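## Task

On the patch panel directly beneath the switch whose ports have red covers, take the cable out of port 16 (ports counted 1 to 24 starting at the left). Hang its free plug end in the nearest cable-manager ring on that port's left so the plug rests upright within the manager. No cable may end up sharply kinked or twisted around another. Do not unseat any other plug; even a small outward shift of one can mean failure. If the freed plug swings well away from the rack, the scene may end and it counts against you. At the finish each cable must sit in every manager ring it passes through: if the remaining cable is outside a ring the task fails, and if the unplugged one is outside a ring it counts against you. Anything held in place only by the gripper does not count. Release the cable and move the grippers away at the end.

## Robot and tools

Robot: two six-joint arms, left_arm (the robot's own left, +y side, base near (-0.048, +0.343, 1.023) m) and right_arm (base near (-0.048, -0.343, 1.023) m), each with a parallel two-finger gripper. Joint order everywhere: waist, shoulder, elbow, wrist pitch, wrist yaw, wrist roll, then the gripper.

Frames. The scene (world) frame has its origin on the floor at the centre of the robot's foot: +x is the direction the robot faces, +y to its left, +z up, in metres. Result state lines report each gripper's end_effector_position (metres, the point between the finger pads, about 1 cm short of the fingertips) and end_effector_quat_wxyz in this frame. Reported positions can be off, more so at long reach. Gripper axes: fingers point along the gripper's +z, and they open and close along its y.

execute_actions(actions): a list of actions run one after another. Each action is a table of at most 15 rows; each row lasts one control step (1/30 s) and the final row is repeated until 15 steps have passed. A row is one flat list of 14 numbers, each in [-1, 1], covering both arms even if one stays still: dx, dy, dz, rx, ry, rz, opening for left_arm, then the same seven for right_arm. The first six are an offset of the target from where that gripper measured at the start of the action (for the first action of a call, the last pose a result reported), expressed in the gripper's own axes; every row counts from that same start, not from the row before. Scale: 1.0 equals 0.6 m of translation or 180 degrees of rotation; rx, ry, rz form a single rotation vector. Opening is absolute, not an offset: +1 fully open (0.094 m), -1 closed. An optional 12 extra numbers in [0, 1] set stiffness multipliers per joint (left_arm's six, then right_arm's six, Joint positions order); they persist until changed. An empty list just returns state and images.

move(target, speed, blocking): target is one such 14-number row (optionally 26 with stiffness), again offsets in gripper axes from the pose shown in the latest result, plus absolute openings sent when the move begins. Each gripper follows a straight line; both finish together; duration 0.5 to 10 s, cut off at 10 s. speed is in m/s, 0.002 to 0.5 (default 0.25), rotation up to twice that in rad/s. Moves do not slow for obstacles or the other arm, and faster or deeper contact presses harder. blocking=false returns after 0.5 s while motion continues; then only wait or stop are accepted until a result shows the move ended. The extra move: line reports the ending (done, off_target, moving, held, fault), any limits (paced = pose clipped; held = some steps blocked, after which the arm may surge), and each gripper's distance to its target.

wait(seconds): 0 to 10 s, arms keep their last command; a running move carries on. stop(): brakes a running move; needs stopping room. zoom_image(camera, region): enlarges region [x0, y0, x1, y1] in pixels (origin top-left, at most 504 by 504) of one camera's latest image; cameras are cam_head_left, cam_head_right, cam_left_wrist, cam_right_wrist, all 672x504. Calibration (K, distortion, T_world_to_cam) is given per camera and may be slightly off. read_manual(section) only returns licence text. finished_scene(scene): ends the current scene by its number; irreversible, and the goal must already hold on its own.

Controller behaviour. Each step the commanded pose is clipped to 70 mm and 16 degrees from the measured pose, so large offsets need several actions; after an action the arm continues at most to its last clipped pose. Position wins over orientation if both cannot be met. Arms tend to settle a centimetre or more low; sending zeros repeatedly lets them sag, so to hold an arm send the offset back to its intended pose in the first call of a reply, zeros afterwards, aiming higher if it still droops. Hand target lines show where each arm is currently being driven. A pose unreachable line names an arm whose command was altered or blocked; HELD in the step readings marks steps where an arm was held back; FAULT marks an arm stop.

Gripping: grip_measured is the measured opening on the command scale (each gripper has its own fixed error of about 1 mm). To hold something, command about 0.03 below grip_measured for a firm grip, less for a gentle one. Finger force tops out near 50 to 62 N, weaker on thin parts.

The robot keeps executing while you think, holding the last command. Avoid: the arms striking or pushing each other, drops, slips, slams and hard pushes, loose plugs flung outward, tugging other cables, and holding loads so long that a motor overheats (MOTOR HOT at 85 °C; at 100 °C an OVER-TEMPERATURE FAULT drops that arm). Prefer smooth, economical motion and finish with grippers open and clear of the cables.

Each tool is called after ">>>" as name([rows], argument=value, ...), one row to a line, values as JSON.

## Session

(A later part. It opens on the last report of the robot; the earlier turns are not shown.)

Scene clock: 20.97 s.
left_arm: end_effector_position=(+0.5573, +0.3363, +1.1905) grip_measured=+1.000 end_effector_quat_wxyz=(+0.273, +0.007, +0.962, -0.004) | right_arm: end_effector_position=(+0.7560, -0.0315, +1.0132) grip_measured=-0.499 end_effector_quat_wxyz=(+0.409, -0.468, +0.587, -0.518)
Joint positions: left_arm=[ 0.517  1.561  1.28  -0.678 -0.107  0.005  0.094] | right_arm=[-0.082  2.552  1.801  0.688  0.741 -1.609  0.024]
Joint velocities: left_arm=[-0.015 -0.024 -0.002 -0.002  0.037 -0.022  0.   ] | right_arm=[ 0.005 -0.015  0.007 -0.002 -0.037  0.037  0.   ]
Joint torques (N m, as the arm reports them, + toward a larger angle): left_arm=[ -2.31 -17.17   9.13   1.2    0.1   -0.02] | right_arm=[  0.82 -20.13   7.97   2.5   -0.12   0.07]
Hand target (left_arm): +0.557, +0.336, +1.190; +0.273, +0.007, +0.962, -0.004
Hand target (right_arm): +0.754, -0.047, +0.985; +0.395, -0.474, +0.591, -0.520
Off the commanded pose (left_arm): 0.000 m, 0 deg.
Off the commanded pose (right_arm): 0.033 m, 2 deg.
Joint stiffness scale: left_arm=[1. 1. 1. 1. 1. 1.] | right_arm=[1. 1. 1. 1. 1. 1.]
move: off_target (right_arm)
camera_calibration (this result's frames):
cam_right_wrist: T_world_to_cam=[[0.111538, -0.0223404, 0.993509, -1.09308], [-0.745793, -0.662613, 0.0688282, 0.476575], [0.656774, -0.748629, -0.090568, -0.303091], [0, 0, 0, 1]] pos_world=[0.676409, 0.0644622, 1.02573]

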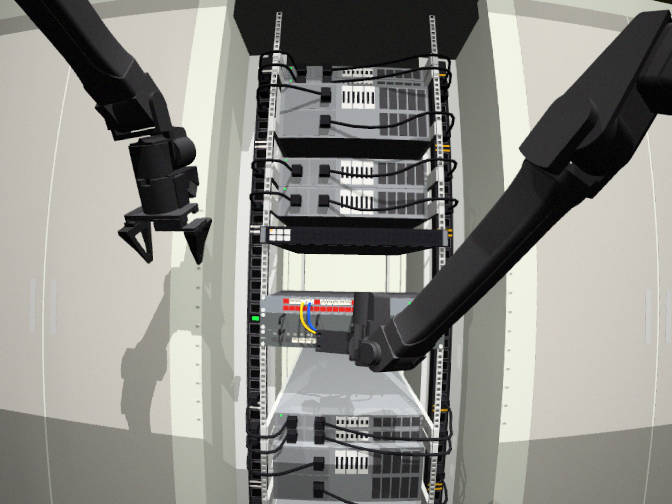

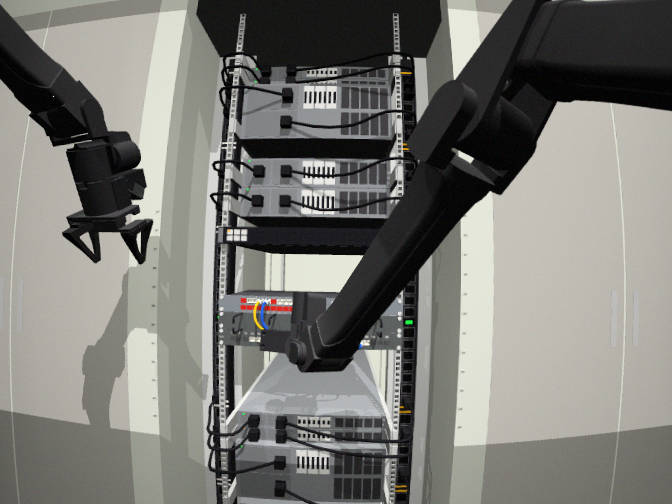

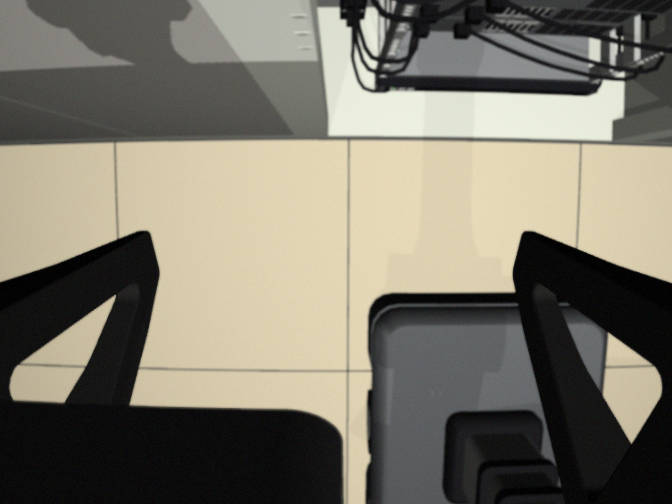

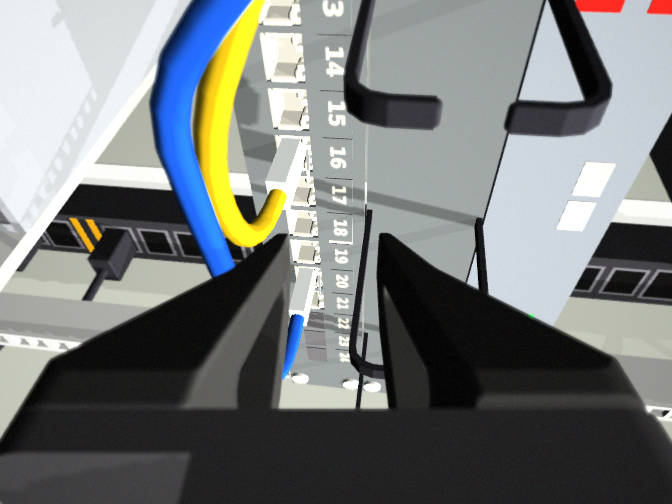

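>>> move(target=[0,0,0,0,0,0,1,0.03,0.08,0.003,-0.015,0.01,0,-0.5], speed=0.03)

Scene clock: 23.27 s.
left_arm: end_effector_position=(+0.5573, +0.3363, +1.1905) grip_measured=+1.000 end_effector_quat_wxyz=(+0.273, +0.007, +0.962, -0.004) | right_arm: end_effector_position=(+0.7522, -0.0339, +1.0020) grip_measured=-0.499 end_effector_quat_wxyz=(+0.406, -0.463, +0.596, -0.515)
Joint positions: left_arm=[ 0.517  1.561  1.28  -0.678 -0.107  0.005  0.094] | right_arm=[-0.082  2.562  1.795  0.688  0.754 -1.584  0.024]
Joint velocities: left_arm=[ 0.005 -0.005 -0.007  0.002  0.066 -0.022  0.   ] | right_arm=[-0.005 -0.005 -0.002 -0.017  0.007  0.037 -0.   ]
Joint torques (N m, as the arm reports them, + toward a larger angle): left_arm=[ -2.29 -17.52   9.06   1.18   0.11  -0.01] | right_arm=[  0.81 -19.45   7.81   1.9    0.24   0.28]
Hand target (left_arm): +0.557, +0.336, +1.190; +0.273, +0.007, +0.962, -0.004
Hand target (right_arm): +0.747, -0.048, +0.966; +0.389, -0.470, +0.606, -0.512
Off the commanded pose (left_arm): 0.000 m, 0 deg.
Off the commanded pose (right_arm): 0.040 m, 2 deg.
Joint stiffness scale: left_arm=[1. 1. 1. 1. 1. 1.] | right_arm=[1. 1. 1. 1. 1. 1.]
move: off_target (right_arm)
camera_calibration (this result's frames):
cam_right_wrist: T_world_to_cam=[[0.119877, -0.0388556, 0.992028, -1.08703], [-0.754451, -0.653071, 0.0655891, 0.482966], [0.645316, -0.756299, -0.107603, -0.278055], [0, 0, 0, 1]] pos_world=[0.674119, 0.0628808, 1.01677]

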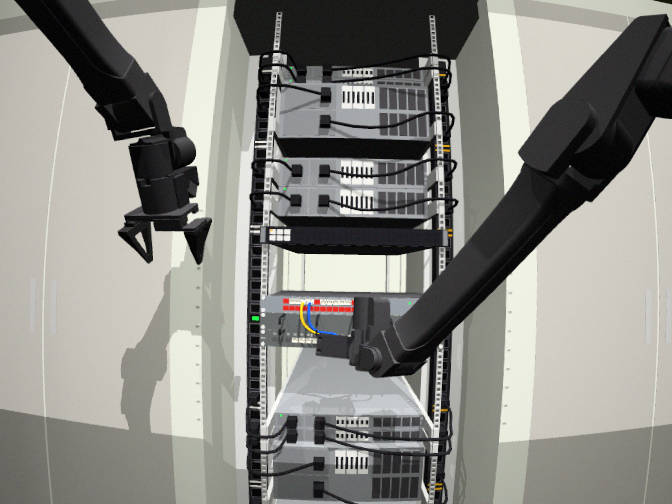

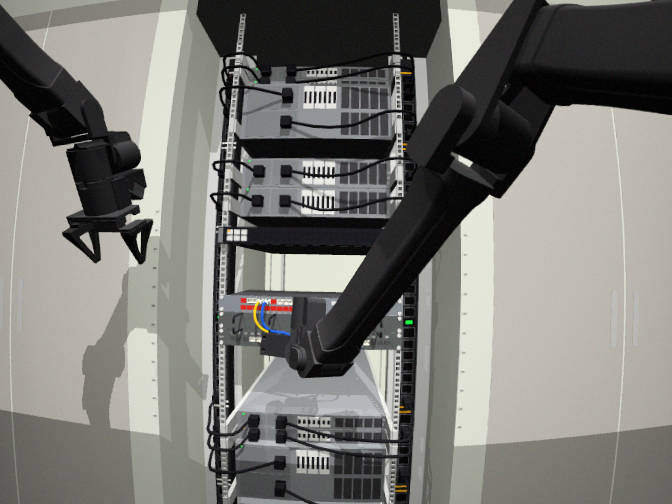

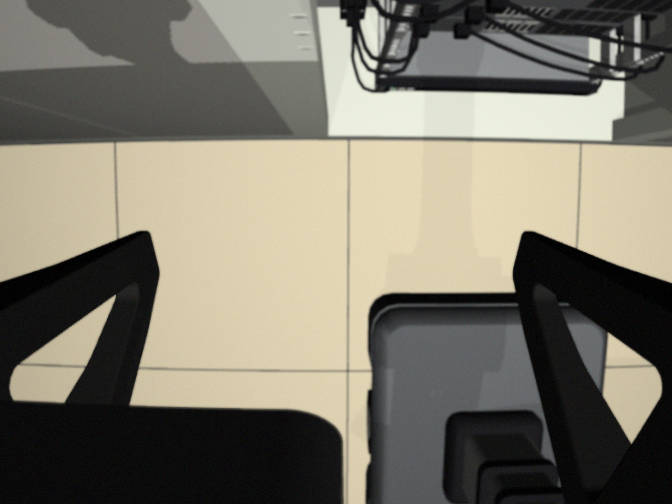

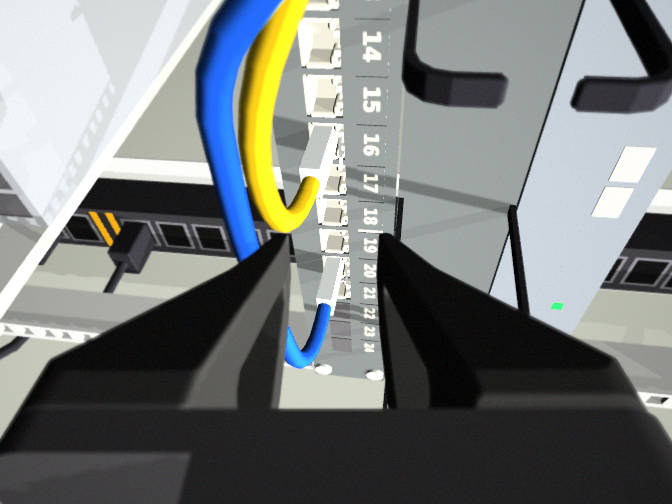

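Tips just short of yellow. Lower further.

>>> move(target=[0,0,0,0,0,0,1,0.022,0.09,0.003,-0.015,0,0.006,-0.45], speed=0.03)

Scene clock: 25.67 s.
left_arm: end_effector_position=(+0.5573, +0.3363, +1.1905) grip_measured=+1.000 end_effector_quat_wxyz=(+0.273, +0.007, +0.962, -0.004) | right_arm: end_effector_position=(+0.7510, -0.0320, +0.9936) grip_measured=-0.452 end_effector_quat_wxyz=(+0.417, -0.457, +0.604, -0.502)
Joint positions: left_arm=[ 0.517  1.561  1.28  -0.678 -0.107  0.005  0.094] | right_arm=[-0.082  2.572  1.795  0.688  0.743 -1.541  0.026]
Joint velocities: left_arm=[ 0.005 -0.005 -0.007 -0.022  0.037 -0.007  0.   ] | right_arm=[-0.015 -0.005  0.007  0.007 -0.037 -0.007 -0.   ]
Joint torques (N m, as the arm reports them, + toward a larger angle): left_arm=[ -2.42 -17.16   9.14   1.18   0.1   -0.03] | right_arm=[  0.82 -18.77   7.55   2.2   -0.15   0.31]
Hand target (left_arm): +0.557, +0.336, +1.190; +0.273, +0.007, +0.962, -0.004
Hand target (right_arm): +0.742, -0.044, +0.949; +0.400, -0.467, +0.612, -0.497
Off the commanded pose (left_arm): 0.000 m, 0 deg.
Off the commanded pose (right_arm): 0.048 m, 3 deg.
Joint stiffness scale: left_arm=[1. 1. 1. 1. 1. 1.] | right_arm=[1. 1. 1. 1. 1. 1.]
move: off_target (right_arm)
camera_calibration (this result's frames):
cam_right_wrist: T_world_to_cam=[[0.118705, -0.075462, 0.990058, -1.07678], [-0.750626, -0.659532, 0.0397287, 0.506447], [0.649976, -0.747879, -0.134934, -0.252716], [0, 0, 0, 1]] pos_world=[0.67223, 0.063761, 1.01185]

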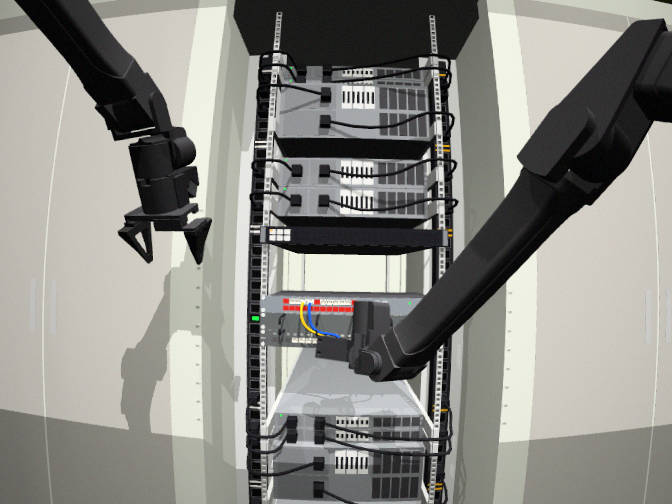

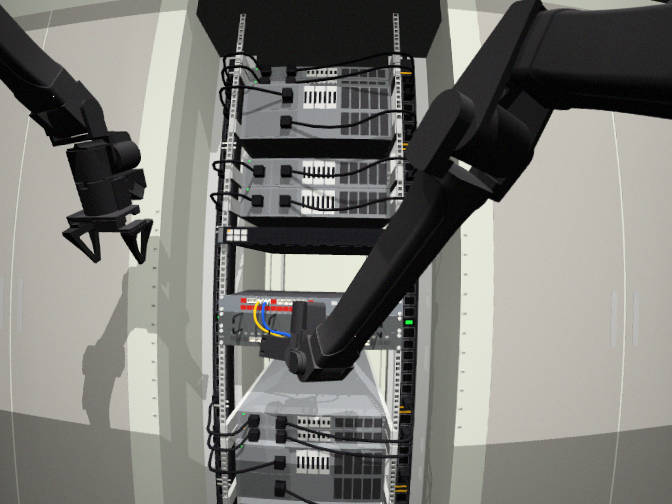

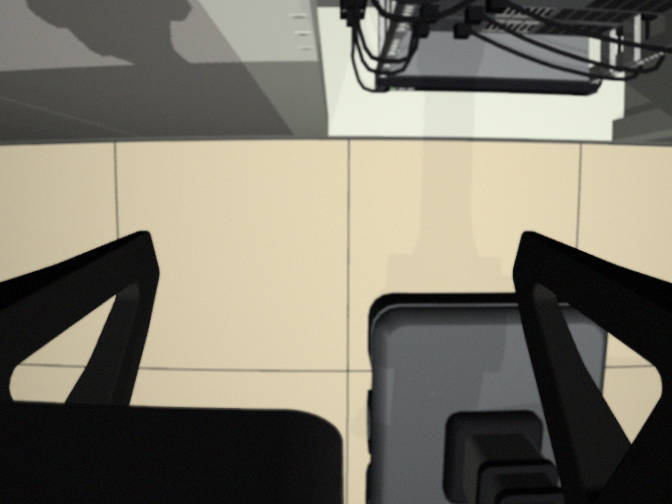

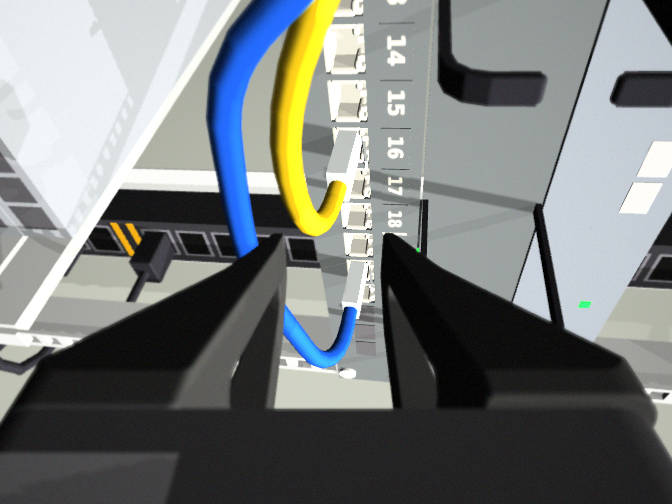

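>>> move(target=[0,0,0,0,0,0,1,0.022,0.04,0.06,0,0,-0.02,-0.45], speed=0.03)

Scene clock: 27.87 s.
left_arm: end_effector_position=(+0.5573, +0.3363, +1.1905) grip_measured=+1.000 end_effector_quat_wxyz=(+0.273, +0.007, +0.962, -0.004) | right_arm: end_effector_position=(+0.7672, -0.0335, +0.9915) grip_measured=-0.452 end_effector_quat_wxyz=(+0.420, -0.470, +0.587, -0.508)
Joint positions: left_arm=[ 0.517  1.561  1.28  -0.678 -0.107  0.005  0.094] | right_arm=[-0.1    2.604  1.849  0.688  0.701 -1.591  0.026]
Joint velocities: left_arm=[ 0.005 -0.015 -0.002 -0.012  0.007 -0.037  0.   ] | right_arm=[-0.005  0.015  0.007 -0.007 -0.022  0.007  0.   ]
Joint torques (N m, as the arm reports them, + toward a larger angle): left_arm=[ -2.28 -17.29   9.07   1.18   0.11  -0.01] | right_arm=[ -0.12 -19.4   12.11   1.47  -0.06  -0.04]
Hand target (left_arm): +0.557, +0.336, +1.190; +0.273, +0.007, +0.962, -0.004
Hand target (right_arm): +0.777, -0.051, +0.965; +0.401, -0.476, +0.590, -0.515
Off the commanded pose (left_arm): 0.000 m, 0 deg.
Off the commanded pose (right_arm): 0.035 m, 2 deg.
Joint stiffness scale: left_arm=[1. 1. 1. 1. 1. 1.] | right_arm=[1. 1. 1. 1. 1. 1.]
move: off_target (right_arm)
camera_calibration (this result's frames):
cam_right_wrist: T_world_to_cam=[[0.110783, -0.0391614, 0.993073, -1.07242], [-0.731711, -0.679406, 0.0548345, 0.48757], [0.672552, -0.732717, -0.103921, -0.312313], [0, 0, 0, 1]] pos_world=[0.685613, 0.0604237, 1.0058]

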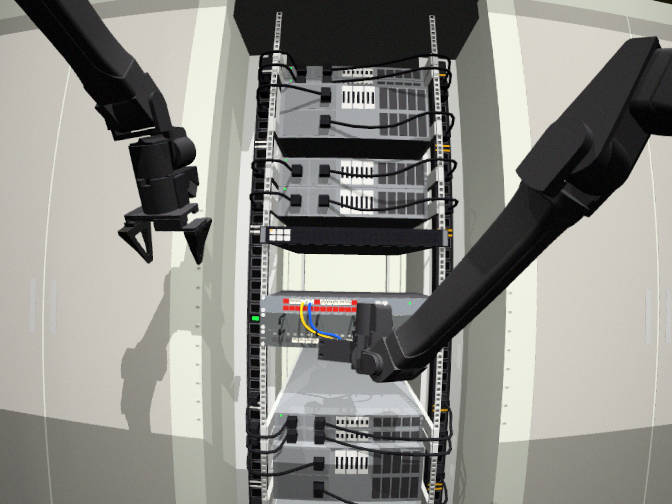

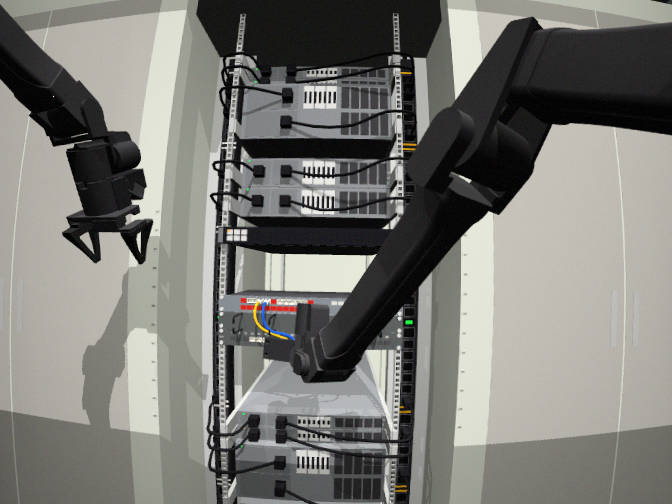

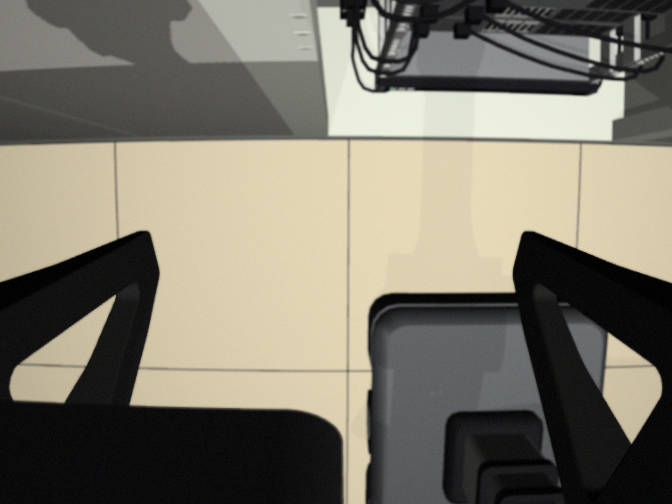

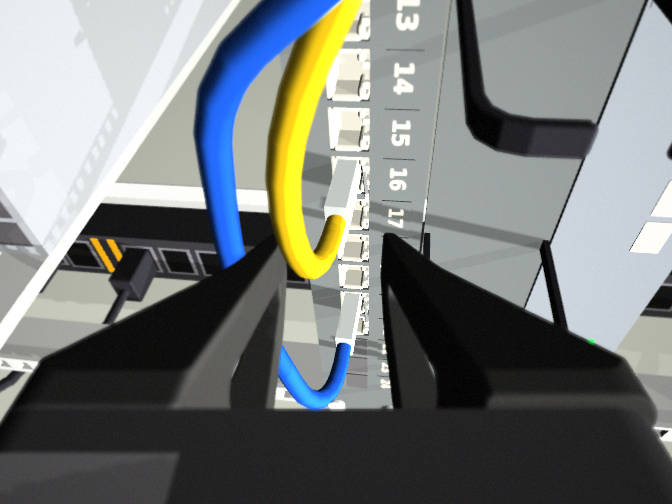

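>>> move(target=[0,0,0,0,0,0,1,0.026,0.03,0.06,0,0.008,0,-0.45], speed=0.03)

Scene clock: 30.00 s.
left_arm: end_effector_position=(+0.5573, +0.3363, +1.1905) grip_measured=+1.000 end_effector_quat_wxyz=(+0.273, +0.007, +0.962, -0.004) | right_arm: end_effector_position=(+0.7823, -0.0356, +0.9942) grip_measured=-0.452 end_effector_quat_wxyz=(+0.427, -0.463, +0.586, -0.510)
Joint positions: left_arm=[ 0.517  1.561  1.28  -0.678 -0.107  0.005  0.094] | right_arm=[-0.111  2.631  1.908  0.677  0.687 -1.592  0.026]
Joint velocities: left_arm=[-0.005  0.005  0.007 -0.002  0.007  0.007  0.   ] | right_arm=[-0.005  0.005  0.002 -0.002 -0.007  0.066 -0.001]
Joint torques (N m, as the arm reports them, + toward a larger angle): left_arm=[ -2.49 -17.3    9.1    1.16   0.12  -0.02] | right_arm=[ -0.33 -19.72  12.76   1.17  -0.06   0.09]
Hand target (left_arm): +0.557, +0.336, +1.190; +0.273, +0.007, +0.962, -0.004
Hand target (right_arm): +0.794, -0.056, +0.970; +0.412, -0.463, +0.592, -0.514
Off the commanded pose (left_arm): 0.000 m, 0 deg.
Off the commanded pose (right_arm): 0.035 m, 2 deg.
Joint stiffness scale: left_arm=[1. 1. 1. 1. 1. 1.] | right_arm=[1. 1. 1. 1. 1. 1.]
move: off_target (right_arm)
camera_calibration (this result's frames):
cam_right_wrist: T_world_to_cam=[[0.0917983, -0.0490217, 0.99457, -1.06387], [-0.732609, -0.679794, 0.0341129, 0.518365], [0.674431, -0.731763, -0.0983177, -0.330684], [0, 0, 0, 1]] pos_world=[0.700443, 0.0582466, 1.00789]

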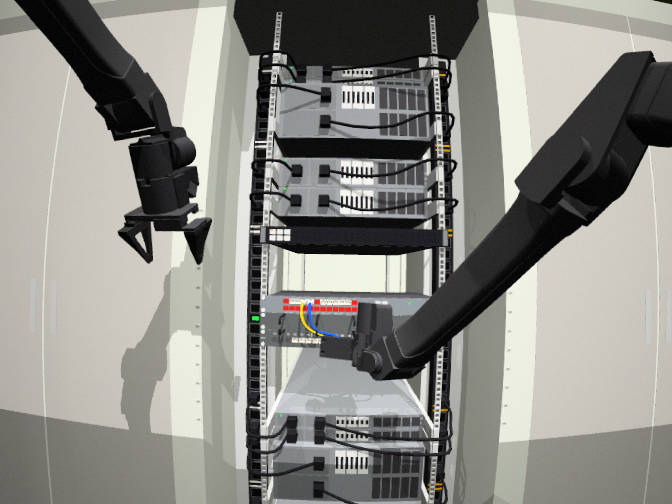

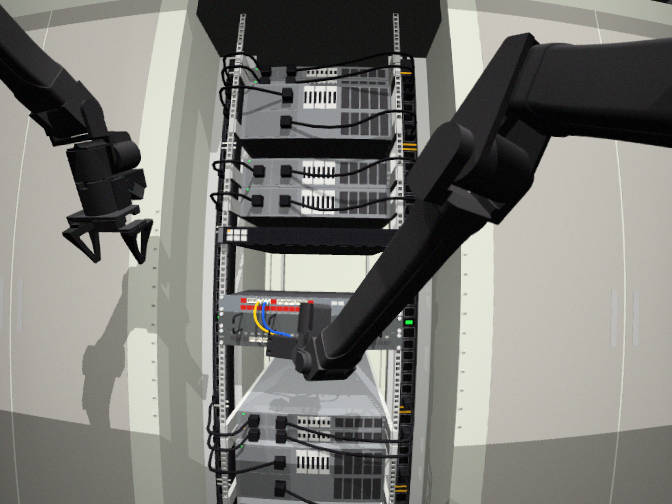

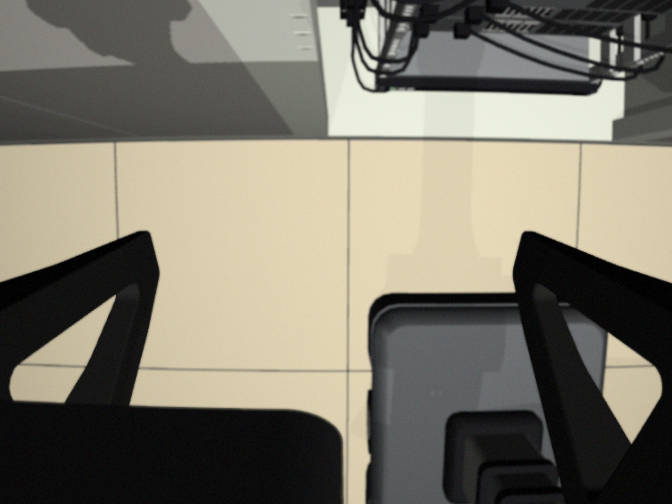

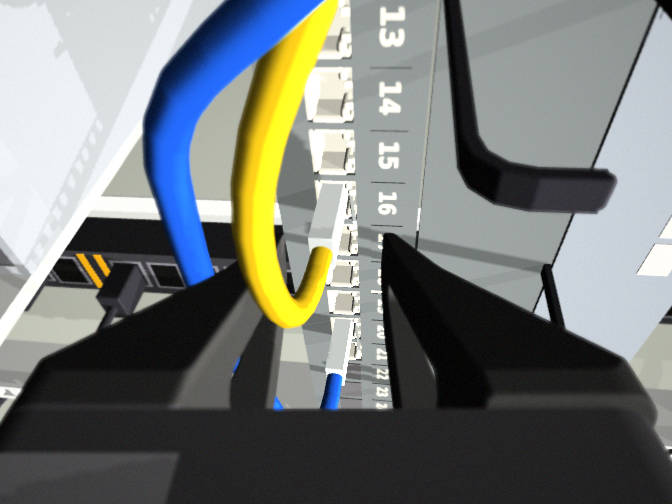

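>>> move(target=[0,0,0,0,0,0,1,0.03,0.042,0.063,0,0.008,0,-0.45], speed=0.03)

>>> zoom_image(camera="cam_right_wrist", region=[230, 150, 430, 330])

Scene clock: 32.17 s.
left_arm: end_effector_position=(+0.5573, +0.3363, +1.1905) grip_measured=+1.000 end_effector_quat_wxyz=(+0.273, +0.007, +0.962, -0.004) | right_arm: end_effector_position=(+0.7972, -0.0357, +0.9936) grip_measured=-0.452 end_effector_quat_wxyz=(+0.438, -0.456, +0.583, -0.511)
Joint positions: left_arm=[ 0.517  1.561  1.28  -0.678 -0.107  0.005  0.094] | right_arm=[-0.122  2.669  1.978  0.67   0.67  -1.592  0.026]
Joint velocities: left_arm=[-0.005  0.005 -0.007  0.002 -0.051  0.051  0.   ] | right_arm=[-0.015 -0.005 -0.007 -0.002 -0.007 -0.051 -0.   ]
Joint torques (N m, as the arm reports them, + toward a larger angle): left_arm=[ -2.3  -17.61   9.03   1.2    0.1    0.  ] | right_arm=[ -0.13 -20.03  13.07   1.18  -0.06   0.09]
Hand target (left_arm): +0.557, +0.336, +1.190; +0.273, +0.007, +0.962, -0.004
Hand target (right_arm): +0.809, -0.060, +0.965; +0.420, -0.457, +0.591, -0.515
Off the commanded pose (left_arm): 0.000 m, 0 deg.
Off the commanded pose (right_arm): 0.041 m, 2 deg.
Joint stiffness scale: left_arm=[1. 1. 1. 1. 1. 1.] | right_arm=[1. 1. 1. 1. 1. 1.]
move: off_target (right_arm)
camera_calibration (this result's frames):
cam_right_wrist: T_world_to_cam=[[0.0697895, -0.0607252, 0.995712, -1.04865], [-0.73059, -0.68275, 0.00956845, 0.551921], [0.679241, -0.728124, -0.092014, -0.350848], [0, 0, 0, 1]] pos_world=[0.714723, 0.0576836, 1.00659]

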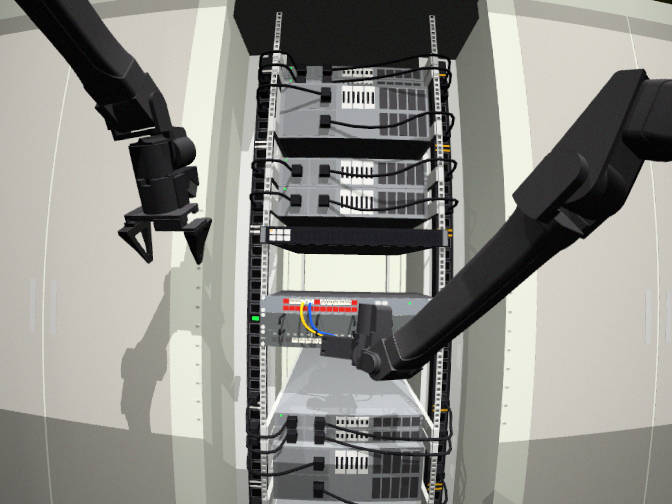

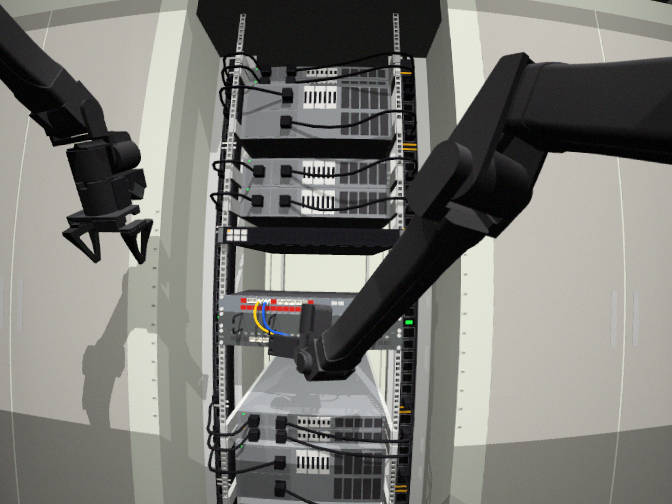

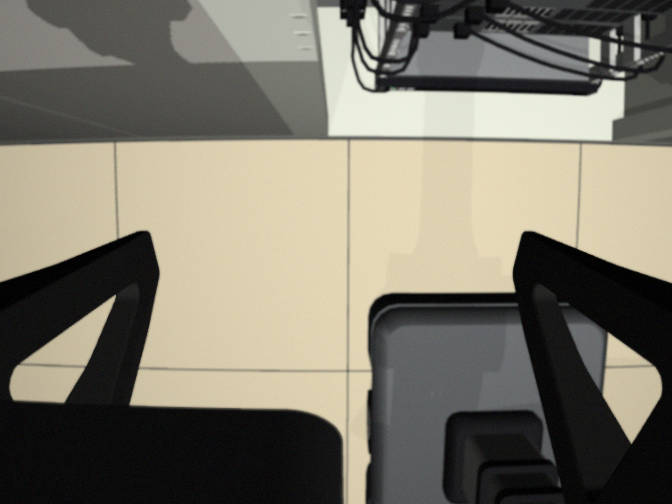

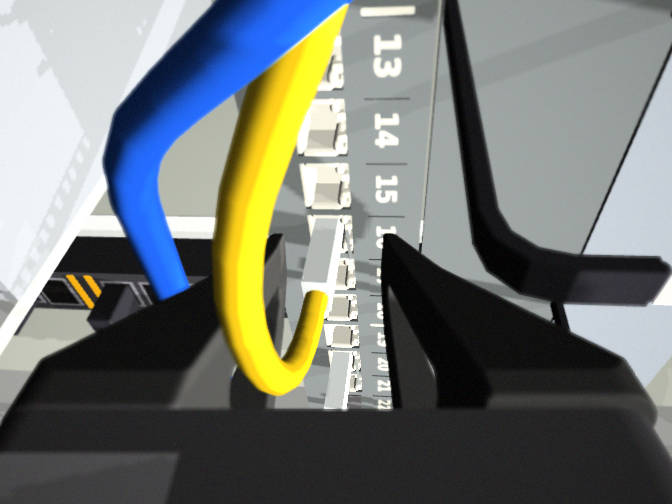

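Region (230, 150, 430, 330) of cam_right_wrist's 672x504 image, scaled by 2.520, with more detail than that image has; it fills the top 454 rows of this view, and the rest is white.

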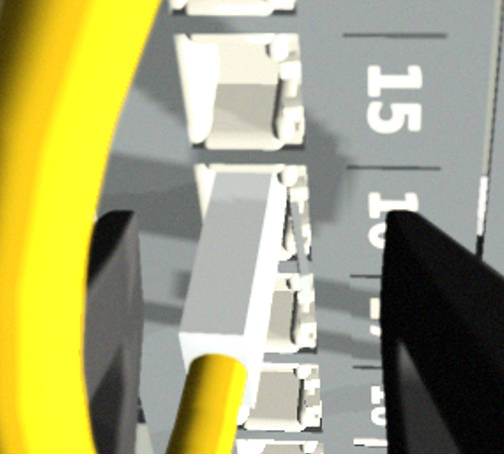

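>>> move(target=[0,0,0,0,0,0,1,0.042,0.05,0.043,0,0.008,0,-0.6], speed=0.03)

>>> move(target=[0,0,0,0,0,0,1,0.01,0.01,0,0,0,0,-0.9], speed=0.03)

Scene clock: 34.30 s.
left_arm: end_effector_position=(+0.5573, +0.3363, +1.1905) grip_measured=+1.000 end_effector_quat_wxyz=(+0.273, +0.007, +0.962, -0.004) | right_arm: end_effector_position=(+0.8005, -0.0363, +0.9904) grip_measured=-0.599 end_effector_quat_wxyz=(+0.443, -0.456, +0.580, -0.509)
Joint positions: left_arm=[ 0.517  1.561  1.28  -0.678 -0.107  0.005  0.094] | right_arm=[-0.127  2.681  1.992  0.677  0.654 -1.592  0.019]
Joint velocities: left_arm=[-0.015 -0.024  0.002 -0.007 -0.051  0.037  0.   ] | right_arm=[-0.005 -0.005 -0.007 -0.012 -0.066 -0.037 -0.001]
Joint torques (N m, as the arm reports them, + toward a larger angle): left_arm=[ -2.17 -17.57   9.11   1.15   0.1   -0.02] | right_arm=[ -1.23 -19.7   12.71   2.13  -0.02   0.11]
Hand target (left_arm): +0.557, +0.336, +1.190; +0.273, +0.007, +0.962, -0.004
Hand target (right_arm): +0.811, -0.064, +0.961; +0.430, -0.449, +0.589, -0.516
Off the commanded pose (left_arm): 0.000 m, 0 deg.
Off the commanded pose (right_arm): 0.043 m, 2 deg.
Joint stiffness scale: left_arm=[1. 1. 1. 1. 1. 1.] | right_arm=[1. 1. 1. 1. 1. 1.]
move: off_target (right_arm)
camera_calibration (this result's frames):
cam_right_wrist: T_world_to_cam=[[0.0631097, -0.0641634, 0.995942, -1.04073], [-0.7239, -0.689904, 0.00142433, 0.556407], [0.687013, -0.721052, -0.0899875, -0.361756], [0, 0, 0, 1]] pos_world=[0.716994, 0.0562454, 1.00316]

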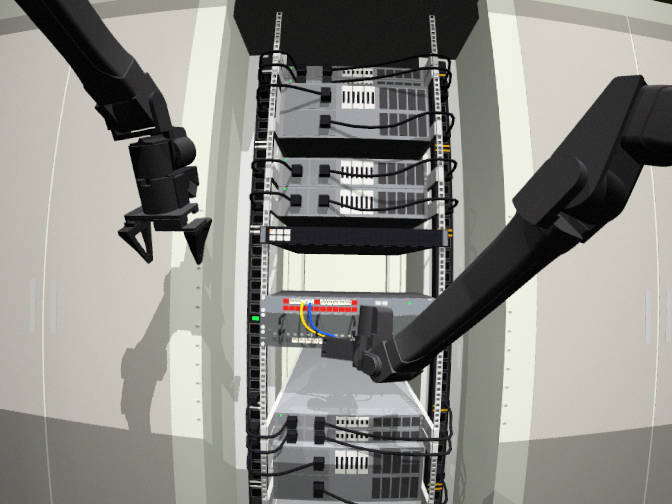

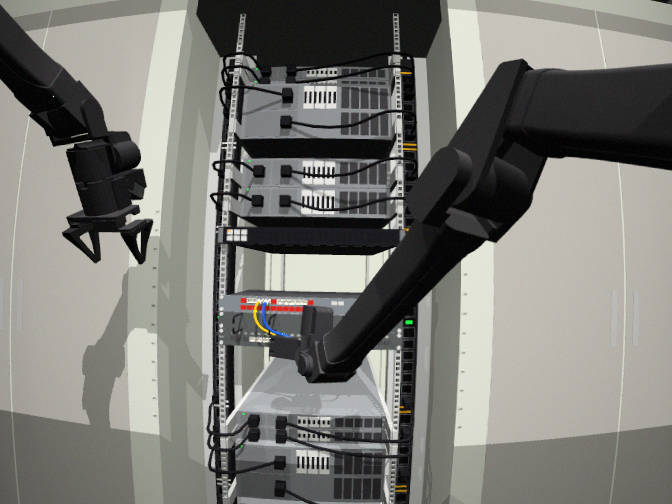

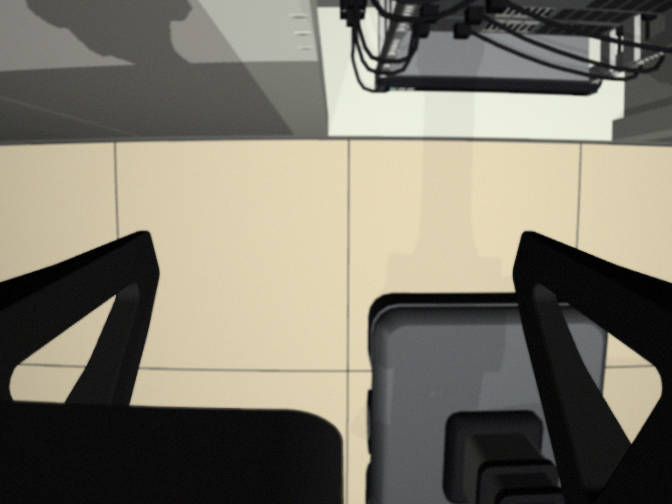

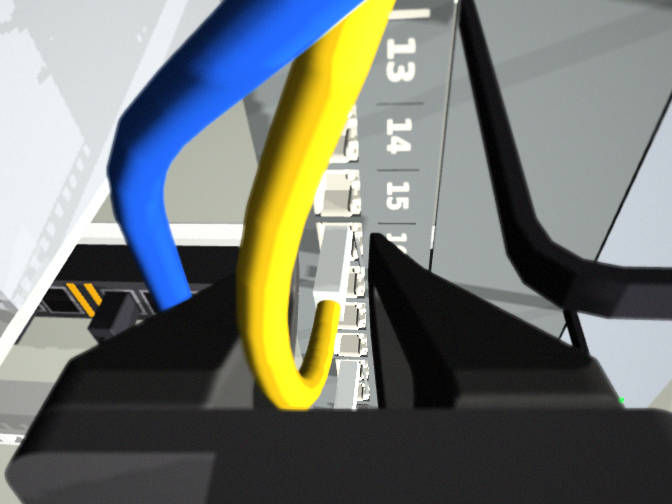

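Scene clock: 35.00 s.
left_arm: end_effector_position=(+0.5573, +0.3363, +1.1905) grip_measured=+1.000 end_effector_quat_wxyz=(+0.273, +0.007, +0.962, -0.004) | right_arm: end_effector_position=(+0.8005, -0.0360, +0.9922) grip_measured=-0.878 end_effector_quat_wxyz=(+0.445, -0.454, +0.580, -0.509)
Joint positions: left_arm=[ 0.517  1.561  1.28  -0.678 -0.107  0.005  0.094] | right_arm=[-0.126  2.679  1.99   0.681  0.653 -1.592  0.006]
Joint velocities: left_arm=[-0.005  0.005 -0.012 -0.002 -0.007  0.022  0.   ] | right_arm=[-0.005 -0.005  0.002  0.012  0.007 -0.051  0.001]
Joint torques (N m, as the arm reports them, + toward a larger angle): left_arm=[ -2.37 -17.43   9.08   1.19   0.1   -0.01] | right_arm=[  1.73 -23.05   8.31   2.31  -0.2    0.12]
Hand target (left_arm): +0.557, +0.336, +1.190; +0.273, +0.007, +0.962, -0.004
Hand target (right_arm): +0.799, -0.042, +0.984; +0.443, -0.455, +0.580, -0.509
Off the commanded pose (left_arm): 0.000 m, 0 deg.
Off the commanded pose (right_arm): 0.010 m, 0 deg.
Joint stiffness scale: left_arm=[1. 1. 1. 1. 1. 1.] | right_arm=[1. 1. 1. 1. 1. 1.]
move: done
camera_calibration (this result's frames):
cam_right_wrist: T_world_to_cam=[[0.0590534, -0.065847, 0.996081, -1.03947], [-0.723178, -0.690657, -0.00278249, 0.560141], [0.688133, -0.720179, -0.0884046, -0.363769], [0, 0, 0, 1]] pos_world=[0.716787, 0.0564401, 1.0048]

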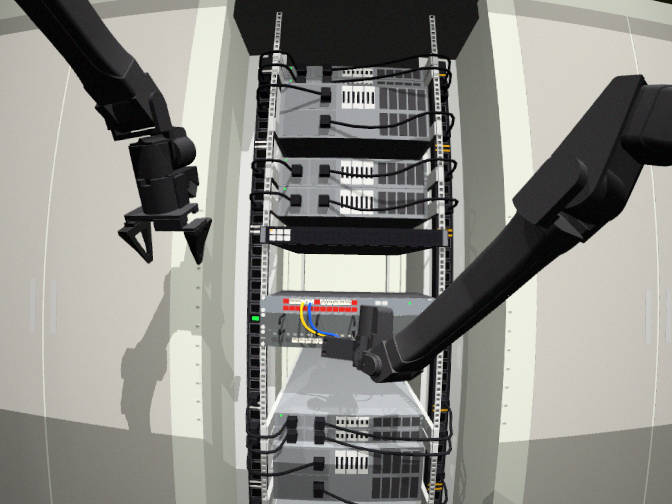

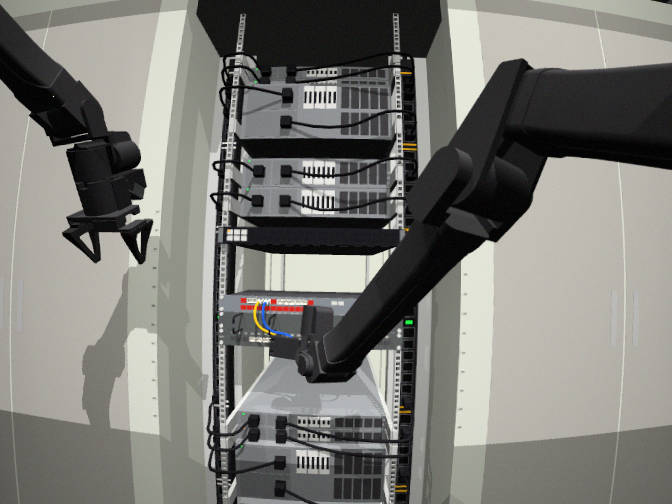

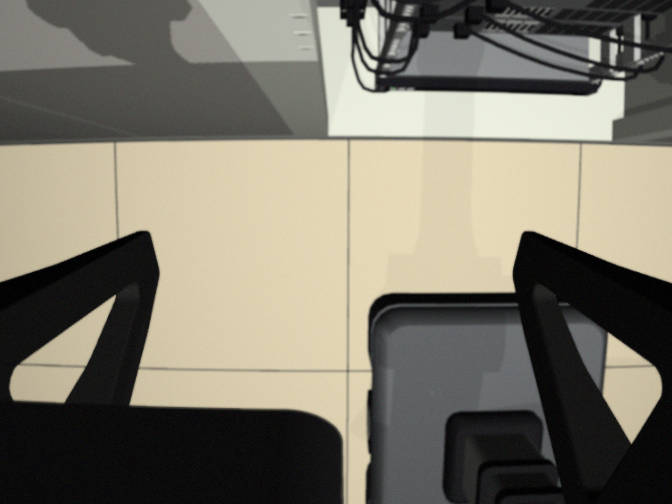

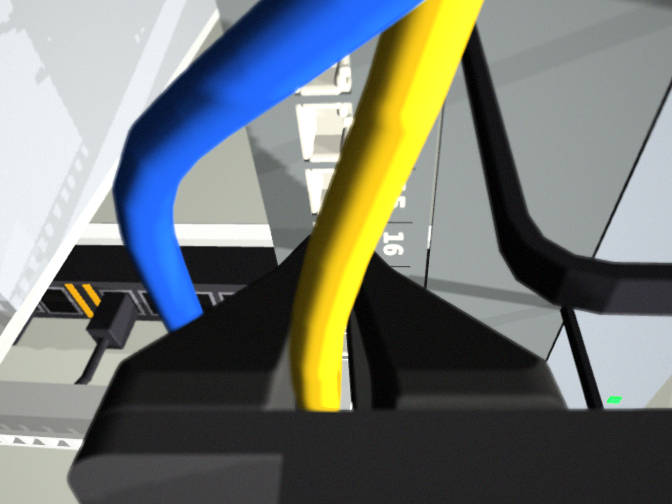

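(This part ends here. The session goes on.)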